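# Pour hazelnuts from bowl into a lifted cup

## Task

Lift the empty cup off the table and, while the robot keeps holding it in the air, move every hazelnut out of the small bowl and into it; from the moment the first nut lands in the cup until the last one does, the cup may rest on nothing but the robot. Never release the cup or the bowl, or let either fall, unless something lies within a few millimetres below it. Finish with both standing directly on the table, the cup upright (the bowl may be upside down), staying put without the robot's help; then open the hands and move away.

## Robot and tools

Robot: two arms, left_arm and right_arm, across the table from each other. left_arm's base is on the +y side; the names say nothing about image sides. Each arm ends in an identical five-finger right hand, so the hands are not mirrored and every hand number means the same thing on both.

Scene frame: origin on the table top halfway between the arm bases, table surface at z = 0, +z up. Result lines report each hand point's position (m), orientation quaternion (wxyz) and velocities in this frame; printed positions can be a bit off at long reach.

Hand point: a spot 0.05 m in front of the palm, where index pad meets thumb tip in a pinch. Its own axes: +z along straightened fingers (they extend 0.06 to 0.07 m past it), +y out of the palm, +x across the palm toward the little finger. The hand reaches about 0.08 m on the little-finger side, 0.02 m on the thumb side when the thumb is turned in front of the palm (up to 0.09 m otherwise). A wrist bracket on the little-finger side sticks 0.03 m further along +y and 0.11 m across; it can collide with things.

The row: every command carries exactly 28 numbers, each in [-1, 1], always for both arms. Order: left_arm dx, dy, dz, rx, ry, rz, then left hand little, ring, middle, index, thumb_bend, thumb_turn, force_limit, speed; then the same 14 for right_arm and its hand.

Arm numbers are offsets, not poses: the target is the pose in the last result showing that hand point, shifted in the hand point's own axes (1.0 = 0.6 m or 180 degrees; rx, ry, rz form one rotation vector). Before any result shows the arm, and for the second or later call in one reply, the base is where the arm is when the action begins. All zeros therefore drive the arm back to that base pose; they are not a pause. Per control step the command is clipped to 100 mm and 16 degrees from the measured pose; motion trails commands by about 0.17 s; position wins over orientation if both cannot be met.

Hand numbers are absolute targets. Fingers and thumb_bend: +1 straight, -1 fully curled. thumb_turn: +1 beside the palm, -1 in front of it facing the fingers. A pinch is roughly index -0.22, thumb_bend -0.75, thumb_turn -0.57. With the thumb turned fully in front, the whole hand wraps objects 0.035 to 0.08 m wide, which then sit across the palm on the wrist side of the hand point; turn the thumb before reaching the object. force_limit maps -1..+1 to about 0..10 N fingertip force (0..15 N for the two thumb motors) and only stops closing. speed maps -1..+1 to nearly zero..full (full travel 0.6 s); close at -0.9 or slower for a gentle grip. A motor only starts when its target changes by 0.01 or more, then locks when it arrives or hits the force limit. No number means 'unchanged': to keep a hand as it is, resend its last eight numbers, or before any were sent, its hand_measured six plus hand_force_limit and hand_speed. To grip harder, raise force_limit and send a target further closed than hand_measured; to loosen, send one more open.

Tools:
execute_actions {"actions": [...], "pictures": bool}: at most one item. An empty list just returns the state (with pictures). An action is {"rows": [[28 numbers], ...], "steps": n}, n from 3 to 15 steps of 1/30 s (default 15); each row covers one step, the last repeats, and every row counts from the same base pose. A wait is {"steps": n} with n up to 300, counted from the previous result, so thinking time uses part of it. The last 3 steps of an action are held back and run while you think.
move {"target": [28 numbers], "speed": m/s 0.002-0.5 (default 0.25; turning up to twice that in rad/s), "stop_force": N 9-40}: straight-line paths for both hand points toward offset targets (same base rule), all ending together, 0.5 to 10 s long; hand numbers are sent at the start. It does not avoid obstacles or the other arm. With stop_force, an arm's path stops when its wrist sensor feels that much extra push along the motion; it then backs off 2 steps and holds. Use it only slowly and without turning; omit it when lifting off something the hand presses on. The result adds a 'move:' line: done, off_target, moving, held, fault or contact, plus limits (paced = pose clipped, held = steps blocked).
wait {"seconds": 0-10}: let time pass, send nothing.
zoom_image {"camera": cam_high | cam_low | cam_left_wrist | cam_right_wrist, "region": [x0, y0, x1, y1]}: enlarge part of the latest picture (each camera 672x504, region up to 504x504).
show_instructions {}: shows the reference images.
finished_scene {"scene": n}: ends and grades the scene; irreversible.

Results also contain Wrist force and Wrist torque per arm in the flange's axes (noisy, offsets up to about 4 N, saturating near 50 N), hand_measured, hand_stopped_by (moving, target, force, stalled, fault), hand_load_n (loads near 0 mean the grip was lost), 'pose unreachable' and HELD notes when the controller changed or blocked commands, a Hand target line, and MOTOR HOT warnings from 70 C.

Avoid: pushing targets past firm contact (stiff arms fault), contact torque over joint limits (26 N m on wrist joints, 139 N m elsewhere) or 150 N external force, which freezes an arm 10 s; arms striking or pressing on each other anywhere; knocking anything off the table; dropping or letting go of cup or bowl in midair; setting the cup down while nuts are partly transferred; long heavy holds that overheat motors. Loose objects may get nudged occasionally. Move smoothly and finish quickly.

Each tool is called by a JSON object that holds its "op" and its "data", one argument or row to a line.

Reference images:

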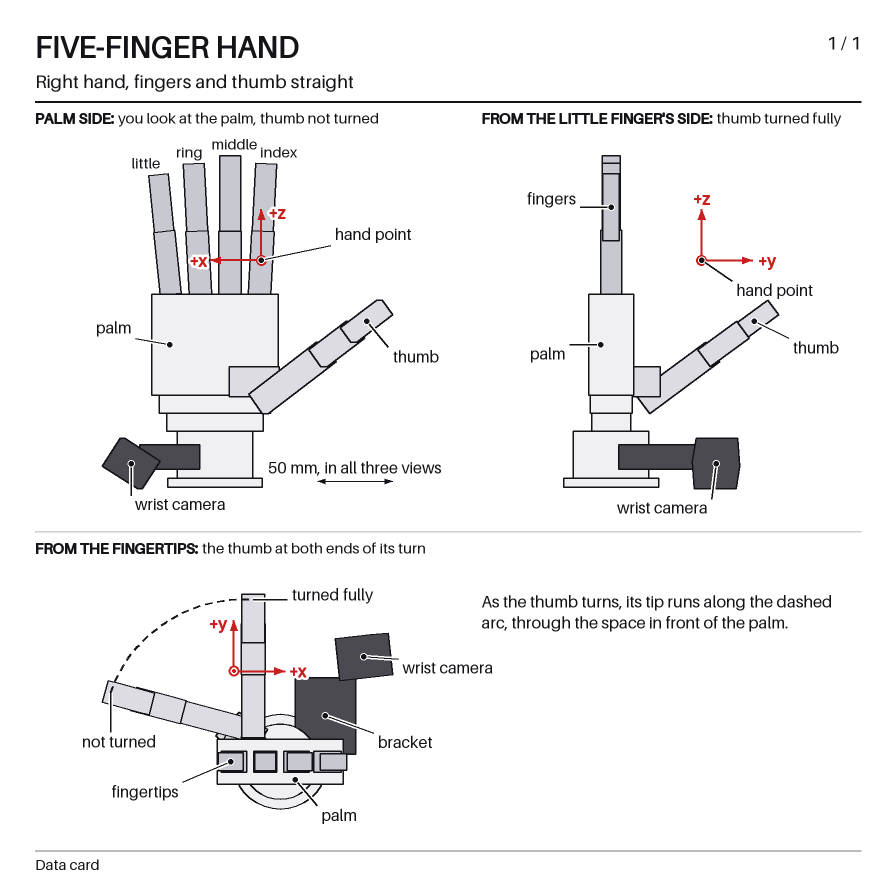

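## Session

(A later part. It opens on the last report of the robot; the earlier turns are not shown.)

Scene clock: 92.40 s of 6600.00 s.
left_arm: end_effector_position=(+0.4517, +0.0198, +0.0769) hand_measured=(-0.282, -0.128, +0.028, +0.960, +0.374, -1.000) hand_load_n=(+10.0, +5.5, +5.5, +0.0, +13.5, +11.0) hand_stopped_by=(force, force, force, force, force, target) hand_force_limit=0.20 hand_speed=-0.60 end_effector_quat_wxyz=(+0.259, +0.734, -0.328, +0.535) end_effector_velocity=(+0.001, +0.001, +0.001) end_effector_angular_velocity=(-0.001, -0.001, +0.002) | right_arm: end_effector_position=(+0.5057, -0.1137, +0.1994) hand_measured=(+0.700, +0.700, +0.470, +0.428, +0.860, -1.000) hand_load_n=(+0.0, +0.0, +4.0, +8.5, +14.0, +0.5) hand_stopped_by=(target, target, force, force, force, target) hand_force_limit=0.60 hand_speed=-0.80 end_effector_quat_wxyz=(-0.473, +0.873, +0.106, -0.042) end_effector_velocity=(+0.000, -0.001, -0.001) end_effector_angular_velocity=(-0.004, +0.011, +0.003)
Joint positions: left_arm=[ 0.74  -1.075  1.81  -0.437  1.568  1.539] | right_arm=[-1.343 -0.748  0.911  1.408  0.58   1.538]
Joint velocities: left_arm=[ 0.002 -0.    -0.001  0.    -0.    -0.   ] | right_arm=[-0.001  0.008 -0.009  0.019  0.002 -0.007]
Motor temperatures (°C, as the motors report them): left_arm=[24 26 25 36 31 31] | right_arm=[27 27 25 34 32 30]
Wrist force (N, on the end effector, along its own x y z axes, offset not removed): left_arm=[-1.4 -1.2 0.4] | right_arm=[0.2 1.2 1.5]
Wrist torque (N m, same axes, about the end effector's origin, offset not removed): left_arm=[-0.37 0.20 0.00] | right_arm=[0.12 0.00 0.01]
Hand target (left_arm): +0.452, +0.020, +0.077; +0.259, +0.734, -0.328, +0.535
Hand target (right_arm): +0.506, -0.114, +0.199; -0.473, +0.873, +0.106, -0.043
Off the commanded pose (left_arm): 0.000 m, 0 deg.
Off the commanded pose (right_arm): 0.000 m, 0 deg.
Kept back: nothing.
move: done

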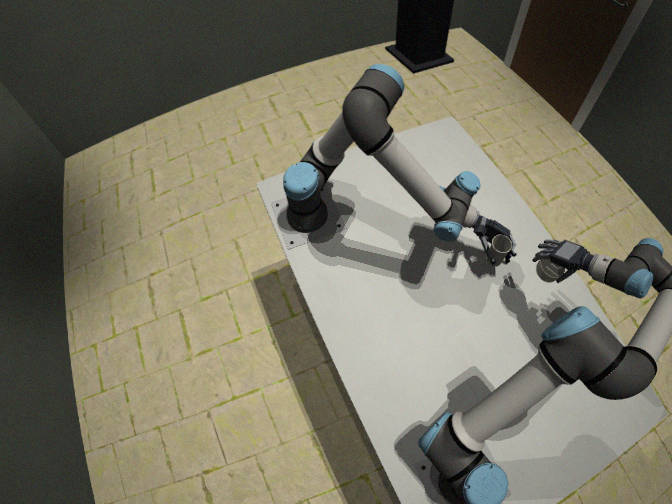

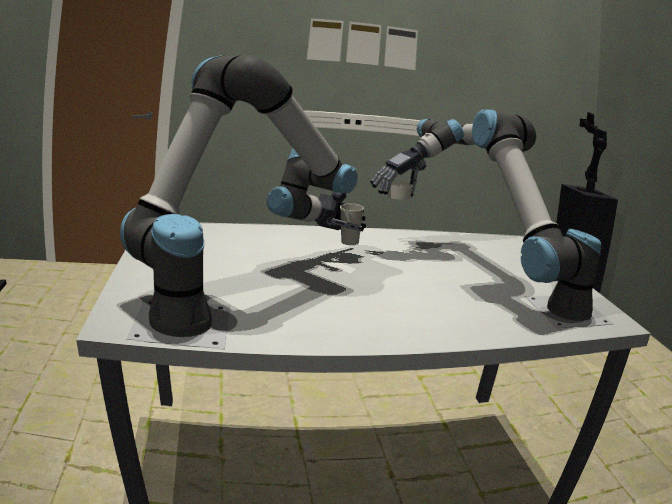

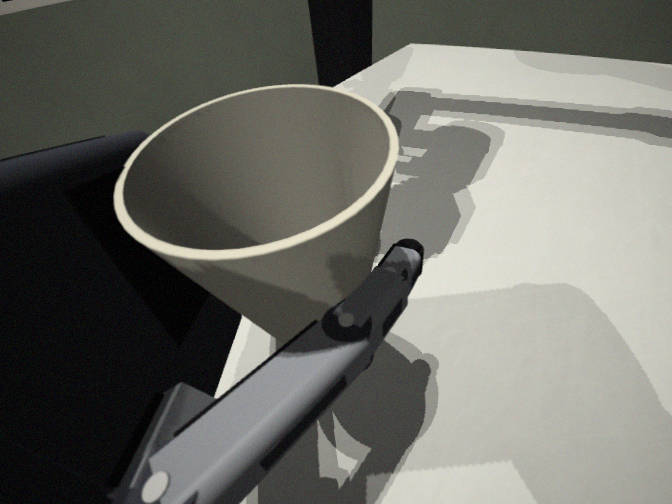

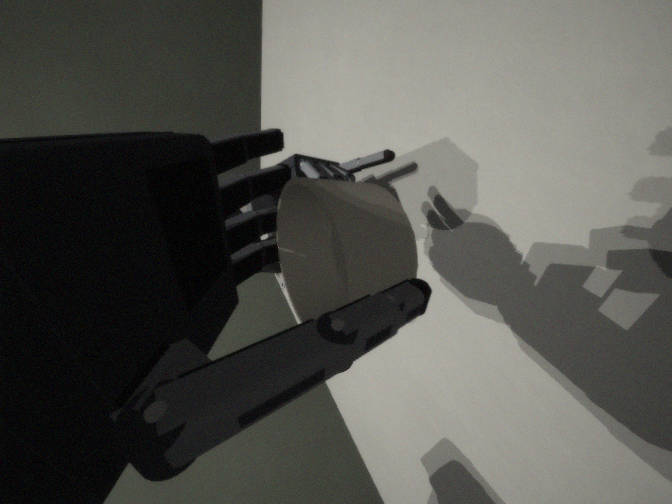

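{"op": "move", "data": {
  "target": [-0.03,0,0.01,0,0,0,-0.8,-0.8,-0.8,-0.8,-0.6,-1,0.2,-0.6,-0.02,0.29,0.055,0,0,0,0.7,0.7,-0.3,-0.3,0.3,-1,0.6,-0.8],
  "speed": 0.12
}}

{"op": "move", "data": {
  "target": [-0.04,0,0.012,0,0,0,-0.8,-0.8,-0.8,-0.8,-0.6,-1,0.2,-0.6,0,0.028,0.018,0,0,0,0.7,0.7,-0.3,-0.3,0.3,-1,0.6,-0.8],
  "speed": 0.005,
  "stop_force": 9
}}

Scene clock: 94.63 s of 6600.00 s.
left_arm: end_effector_position=(+0.4516, +0.0191, +0.0580) hand_measured=(-0.282, -0.128, +0.028, +0.960, +0.374, -1.000) hand_load_n=(+10.0, +5.5, +5.5, +0.0, +13.5, +11.5) hand_stopped_by=(force, force, force, force, force, target) hand_force_limit=0.20 hand_speed=-0.60 end_effector_quat_wxyz=(+0.259, +0.734, -0.328, +0.535) end_effector_velocity=(+0.001, +0.000, +0.001) end_effector_angular_velocity=(-0.000, -0.001, +0.001) | right_arm: end_effector_position=(+0.5134, -0.1814, +0.0356) hand_measured=(+0.700, +0.700, +0.470, +0.428, +0.860, -1.000) hand_load_n=(+0.0, +0.0, +4.0, +8.5, +14.0, +0.5) hand_stopped_by=(target, target, force, force, force, target) hand_force_limit=0.60 hand_speed=-0.80 end_effector_quat_wxyz=(-0.473, +0.873, +0.106, -0.042) end_effector_velocity=(+0.001, -0.001, -0.002) end_effector_angular_velocity=(+0.001, -0.000, -0.001)
Joint positions: left_arm=[ 0.739 -1.043  1.821 -0.48   1.567  1.539] | right_arm=[-1.459 -0.626  1.175  1.196  0.591  1.33 ]
Joint velocities: left_arm=[ 0.001 -0.001 -0.    -0.    -0.     0.001] | right_arm=[-0.002  0.003  0.001 -0.002 -0.001 -0.002]
Motor temperatures (°C, as the motors report them): left_arm=[24 26 25 36 31 31] | right_arm=[27 27 25 34 32 30]
Wrist force (N, on the end effector, along its own x y z axes, offset not removed): left_arm=[-1.0 -2.0 1.8] | right_arm=[0.8 -1.6 0.2]
Wrist torque (N m, same axes, about the end effector's origin, offset not removed): left_arm=[-0.44 0.11 0.01] | right_arm=[-0.22 -0.12 -0.21]
Hand target (left_arm): +0.452, +0.019, +0.058; +0.259, +0.734, -0.328, +0.535
Hand target (right_arm): +0.513, -0.181, +0.035; -0.473, +0.873, +0.106, -0.042
Off the commanded pose (left_arm): 0.000 m, 0 deg.
Off the commanded pose (right_arm): 0.000 m, 0 deg.
Kept back: nothing.
move: done

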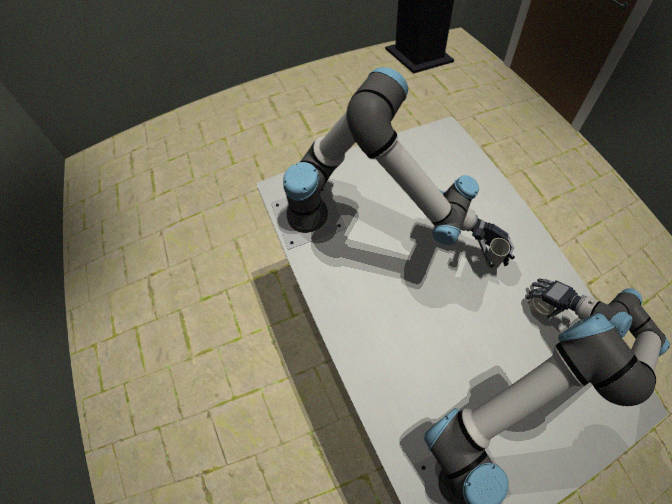

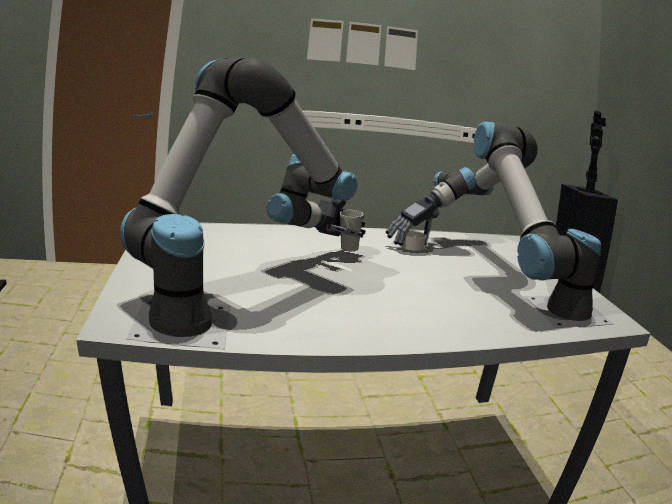

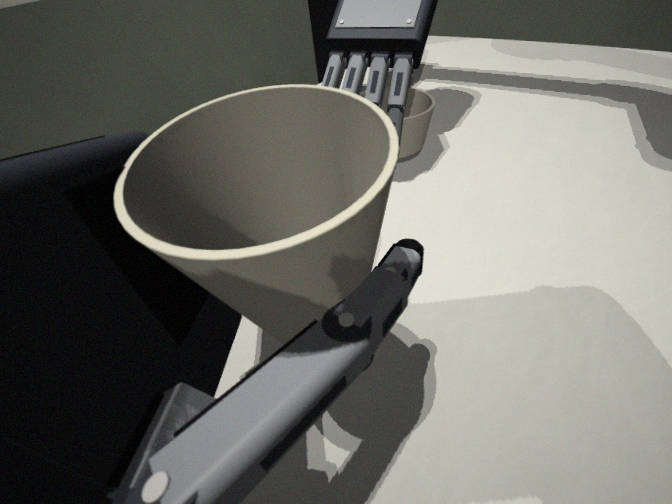

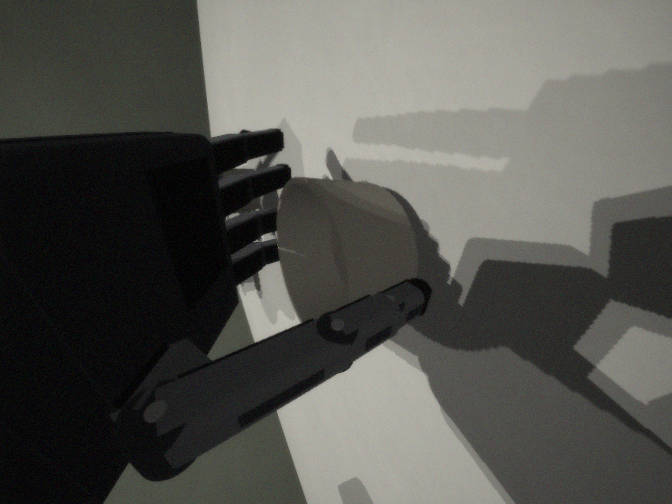

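Scene clock: 98.83 s of 6600.00 s.
left_arm: end_effector_position=(+0.4510, +0.0188, +0.0390) hand_measured=(-0.282, -0.128, +0.028, +0.960, +0.374, -1.000) hand_load_n=(+12.5, +6.0, +4.5, +0.0, +14.5, +7.0) hand_stopped_by=(force, force, force, force, force, target) hand_force_limit=0.20 hand_speed=-0.60 end_effector_quat_wxyz=(+0.259, +0.734, -0.328, +0.535) end_effector_velocity=(+0.000, +0.000, +0.002) end_effector_angular_velocity=(+0.001, +0.001, +0.001) | right_arm: end_effector_position=(+0.5136, -0.1815, +0.0251) hand_measured=(+0.700, +0.700, +0.470, +0.428, +0.860, -1.000) hand_load_n=(+0.0, +0.0, +4.5, +9.0, +14.0, +0.5) hand_stopped_by=(target, target, force, force, force, target) hand_force_limit=0.60 hand_speed=-0.80 end_effector_quat_wxyz=(-0.473, +0.873, +0.106, -0.042) end_effector_velocity=(+0.000, -0.001, -0.000) end_effector_angular_velocity=(-0.001, -0.001, +0.000)
Joint positions: left_arm=[ 0.738 -1.01   1.831 -0.524  1.566  1.538] | right_arm=[-1.459 -0.611  1.176  1.18   0.591  1.329]
Joint velocities: left_arm=[ 0.    -0.003 -0.001  0.006 -0.     0.   ] | right_arm=[-0.001 -0.     0.001  0.001  0.001 -0.002]
Motor temperatures (°C, as the motors report them): left_arm=[24 26 25 36 31 31] | right_arm=[27 27 25 34 32 30]
Wrist force (N, on the end effector, along its own x y z axes, offset not removed): left_arm=[10.9 -1.4 -0.4] | right_arm=[-0.5 -2.7 0.4]
Wrist torque (N m, same axes, about the end effector's origin, offset not removed): left_arm=[-0.35 -0.25 0.19] | right_arm=[0.20 0.01 -0.09]
Hand target (left_arm): +0.451, +0.019, +0.039; +0.259, +0.734, -0.328, +0.535
Hand target (right_arm): +0.514, -0.181, +0.025; -0.473, +0.873, +0.106, -0.042
Off the commanded pose (left_arm): 0.006 m, 0 deg.
Off the commanded pose (right_arm): 0.009 m, 0 deg.
Kept back: nothing.
move: contact (left_arm, right_arm)

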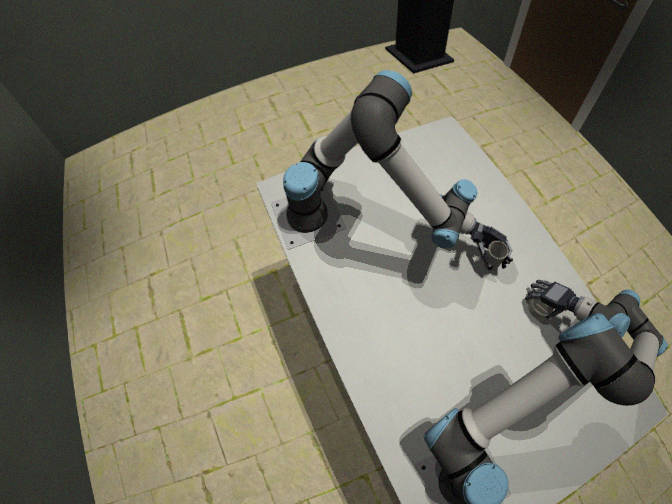

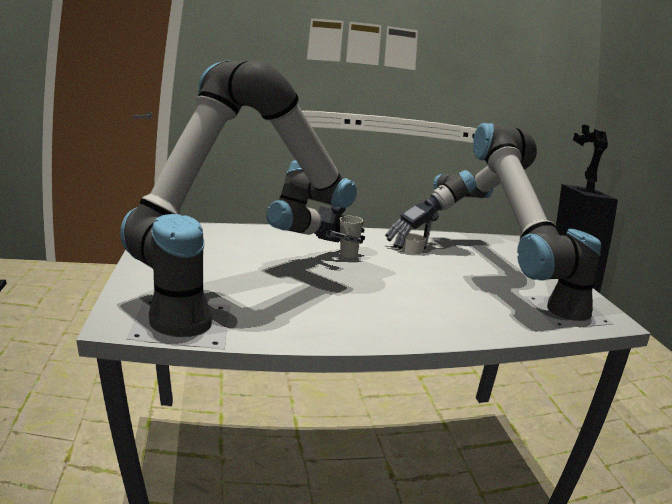

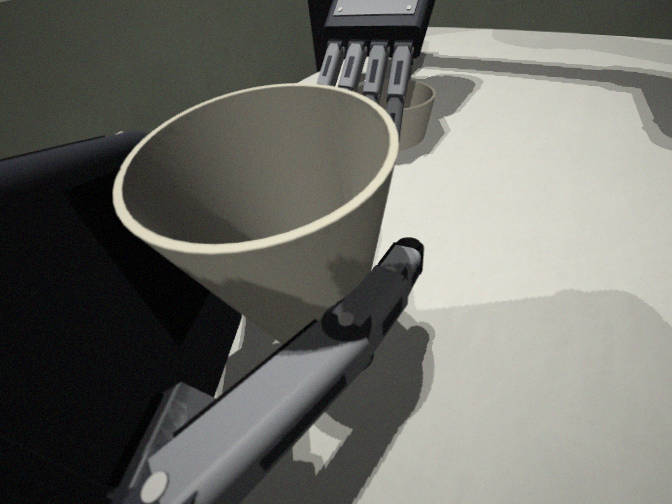

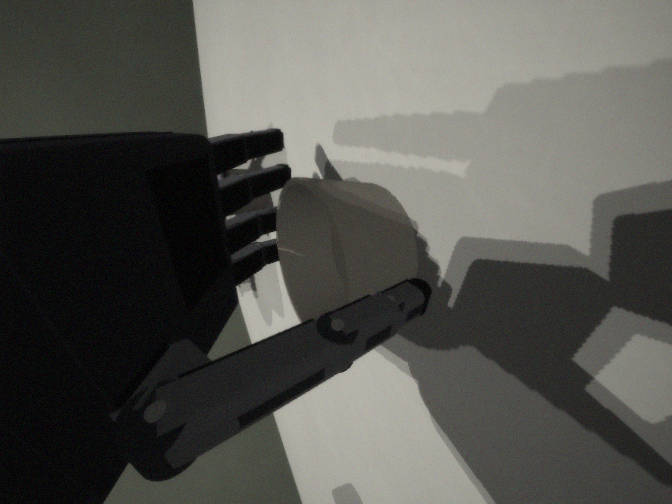

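{"op": "move", "data": {
  "target": [0.004,0,0,0,0,0,1,1,1,0.96,1,-1,0.2,-0.6,0,0,0,0,0,0,0.7,0.7,0.7,0.7,1,-1,0.6,-0.6]
}}

{"op": "move", "data": {
  "target": [0,-0.01,-0.22,0,0,0,1,1,1,0.96,1,-1,0.2,-0.6,0,-0.17,-0.11,0,0,0,0.7,0.7,0.7,0.7,1,-1,0.6,-0.6],
  "speed": 0.08
}}

Scene clock: 101.27 s of 6600.00 s.
left_arm: end_effector_position=(+0.4515, +0.0183, +0.0413) hand_measured=(+1.000, +1.000, +1.000, +0.960, +1.000, -1.000) hand_load_n=(+0.0, +0.0, +0.0, +0.0, +0.0, +0.0) hand_stopped_by=(target, target, target, target, target, target) hand_force_limit=0.20 hand_speed=-0.60 end_effector_quat_wxyz=(+0.259, +0.734, -0.328, +0.535) end_effector_velocity=(-0.000, -0.000, -0.000) end_effector_angular_velocity=(-0.000, +0.001, -0.000) | right_arm: end_effector_position=(+0.5136, -0.1815, +0.0251) hand_measured=(+0.700, +0.700, +0.700, +0.700, +1.000, -1.000) hand_load_n=(+0.0, +0.0, +0.0, +0.0, +0.0, +0.0) hand_stopped_by=(target, target, target, target, target, target) hand_force_limit=0.60 hand_speed=-0.60 end_effector_quat_wxyz=(-0.473, +0.873, +0.106, -0.042) end_effector_velocity=(+0.000, -0.000, -0.000) end_effector_angular_velocity=(+0.001, +0.002, -0.002)
Joint positions: left_arm=[ 0.738 -1.013  1.828 -0.517  1.566  1.538] | right_arm=[-1.459 -0.611  1.176  1.18   0.591  1.329]
Joint velocities: left_arm=[-0.001  0.    -0.     0.    -0.    -0.001] | right_arm=[-0.001  0.     0.001 -0.001 -0.001  0.002]
Motor temperatures (°C, as the motors report them): left_arm=[24 26 25 36 31 31] | right_arm=[27 27 25 34 32 30]
Wrist force (N, on the end effector, along its own x y z axes, offset not removed): left_arm=[0.1 -2.5 -0.1] | right_arm=[-0.7 2.0 -0.1]
Wrist torque (N m, same axes, about the end effector's origin, offset not removed): left_arm=[-0.46 0.03 0.11] | right_arm=[0.47 0.16 -0.06]
Hand target (left_arm): +0.452, +0.018, +0.041; +0.259, +0.734, -0.328, +0.535
Hand target (right_arm): +0.514, -0.181, +0.025; -0.473, +0.873, +0.106, -0.042
Off the commanded pose (left_arm): 0.000 m, 0 deg.
Off the commanded pose (right_arm): 0.000 m, 0 deg.
Kept back: nothing.
move: done

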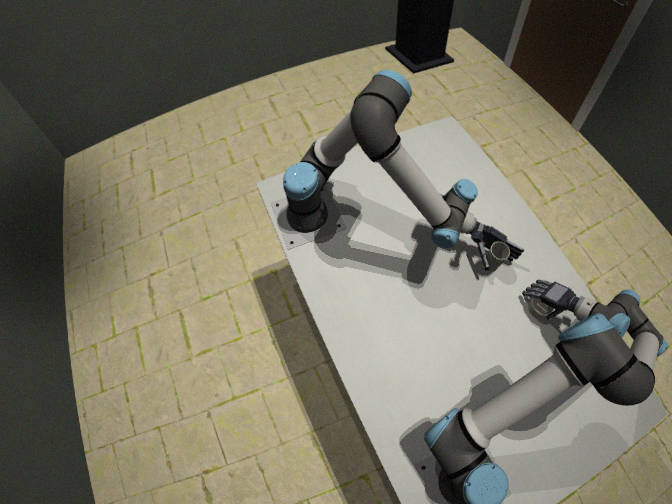

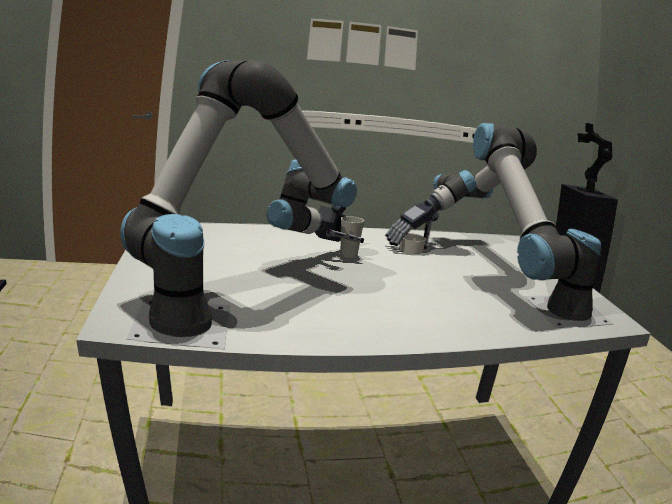

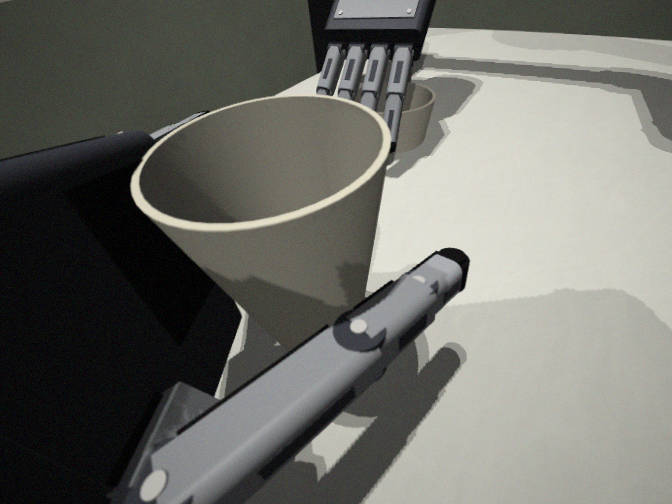

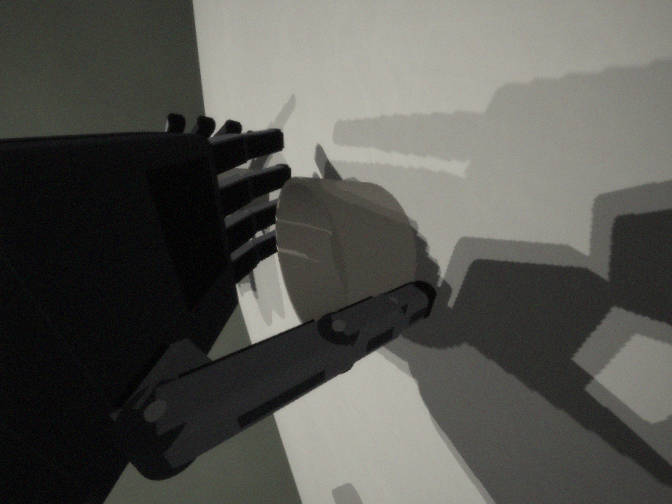

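Scene clock: 103.40 s of 6600.00 s.
left_arm: end_effector_position=(+0.3750, +0.1187, +0.0797) hand_measured=(+1.000, +1.000, +1.000, +0.960, +1.000, -1.000) hand_load_n=(+0.0, +0.0, +0.0, +0.0, +0.0, +0.0) hand_stopped_by=(target, target, target, target, target, target) hand_force_limit=0.20 hand_speed=-0.60 end_effector_quat_wxyz=(+0.259, +0.734, -0.328, +0.535) end_effector_velocity=(-0.001, +0.002, +0.000) end_effector_angular_velocity=(+0.001, +0.000, -0.000) | right_arm: end_effector_position=(+0.5104, -0.1814, +0.1465) hand_measured=(+0.700, +0.700, +0.700, +0.700, +1.000, -1.000) hand_load_n=(+0.0, +0.0, +0.0, +0.0, +0.0, +0.0) hand_stopped_by=(target, target, target, target, target, target) hand_force_limit=0.60 hand_speed=-0.60 end_effector_quat_wxyz=(-0.473, +0.873, +0.106, -0.042) end_effector_velocity=(-0.000, -0.000, +0.002) end_effector_angular_velocity=(+0.000, +0.003, -0.002)
Joint positions: left_arm=[ 0.754 -1.302  2.158 -0.558  1.581  1.543] | right_arm=[-1.458 -0.758  1.115  1.388  0.59   1.33 ]
Joint velocities: left_arm=[ 0.    -0.005  0.005  0.001  0.     0.   ] | right_arm=[-0.001 -0.001 -0.002  0.005 -0.001  0.001]
Motor temperatures (°C, as the motors report them): left_arm=[24 26 25 36 31 31] | right_arm=[27 27 25 34 32 30]
Wrist force (N, on the end effector, along its own x y z axes, offset not removed): left_arm=[0.3 -3.6 0.3] | right_arm=[0.6 -0.2 -0.9]
Wrist torque (N m, same axes, about the end effector's origin, offset not removed): left_arm=[-0.62 -0.06 0.05] | right_arm=[0.23 -0.11 0.03]
Hand target (left_arm): +0.375, +0.119, +0.080; +0.259, +0.734, -0.328, +0.535
Hand target (right_arm): +0.510, -0.181, +0.147; -0.473, +0.873, +0.106, -0.042
Off the commanded pose (left_arm): 0.000 m, 0 deg.
Off the commanded pose (right_arm): 0.000 m, 0 deg.
Kept back: nothing.
move: done

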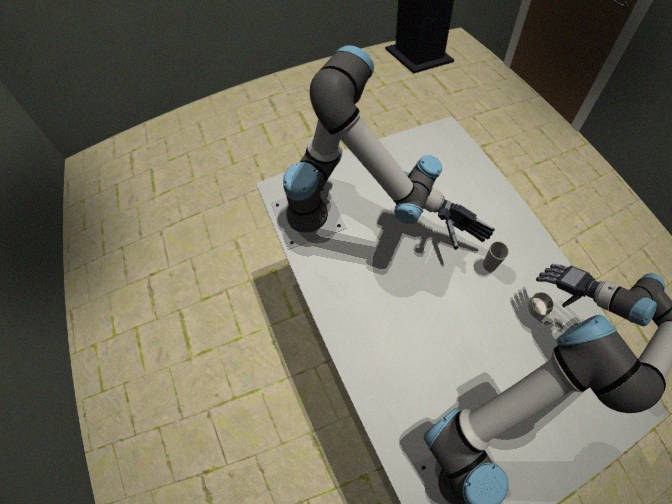

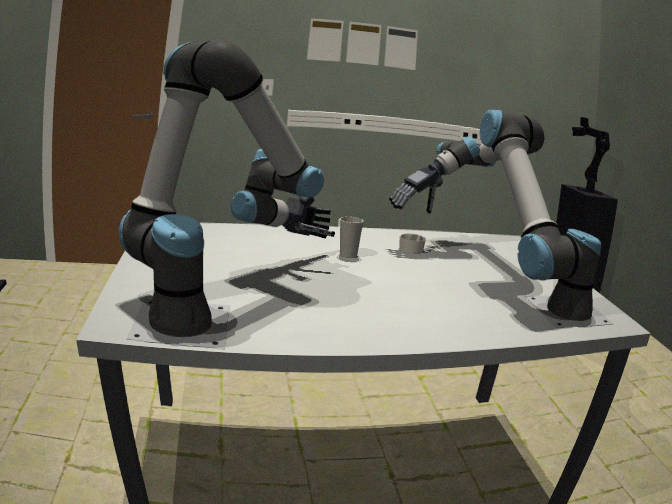

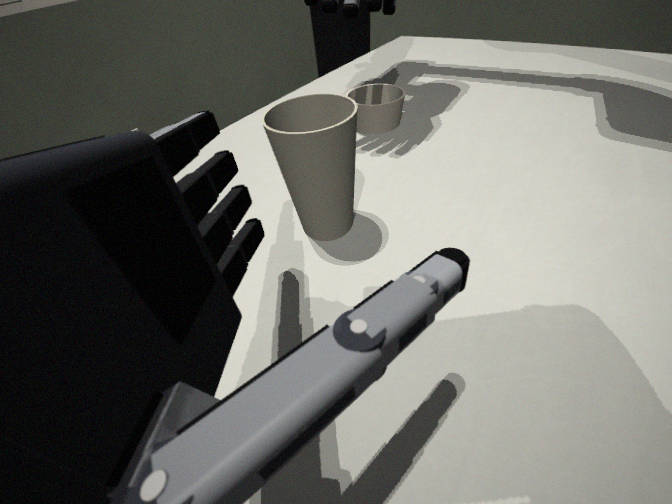

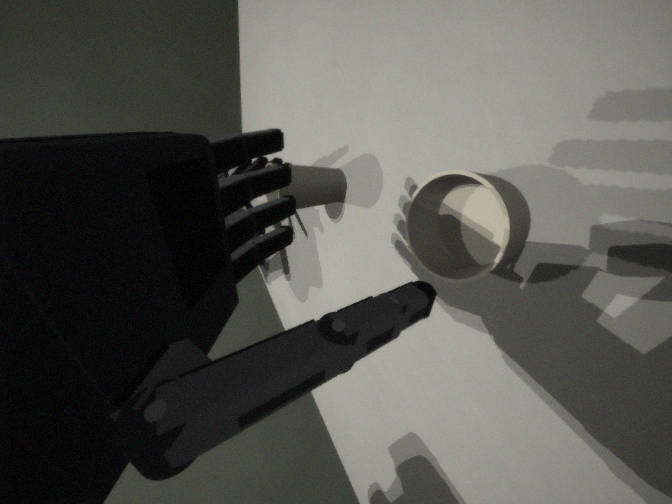

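{"op": "finished_scene", "data": {
  "scene": 1
}}

The scene is finished: the task was done.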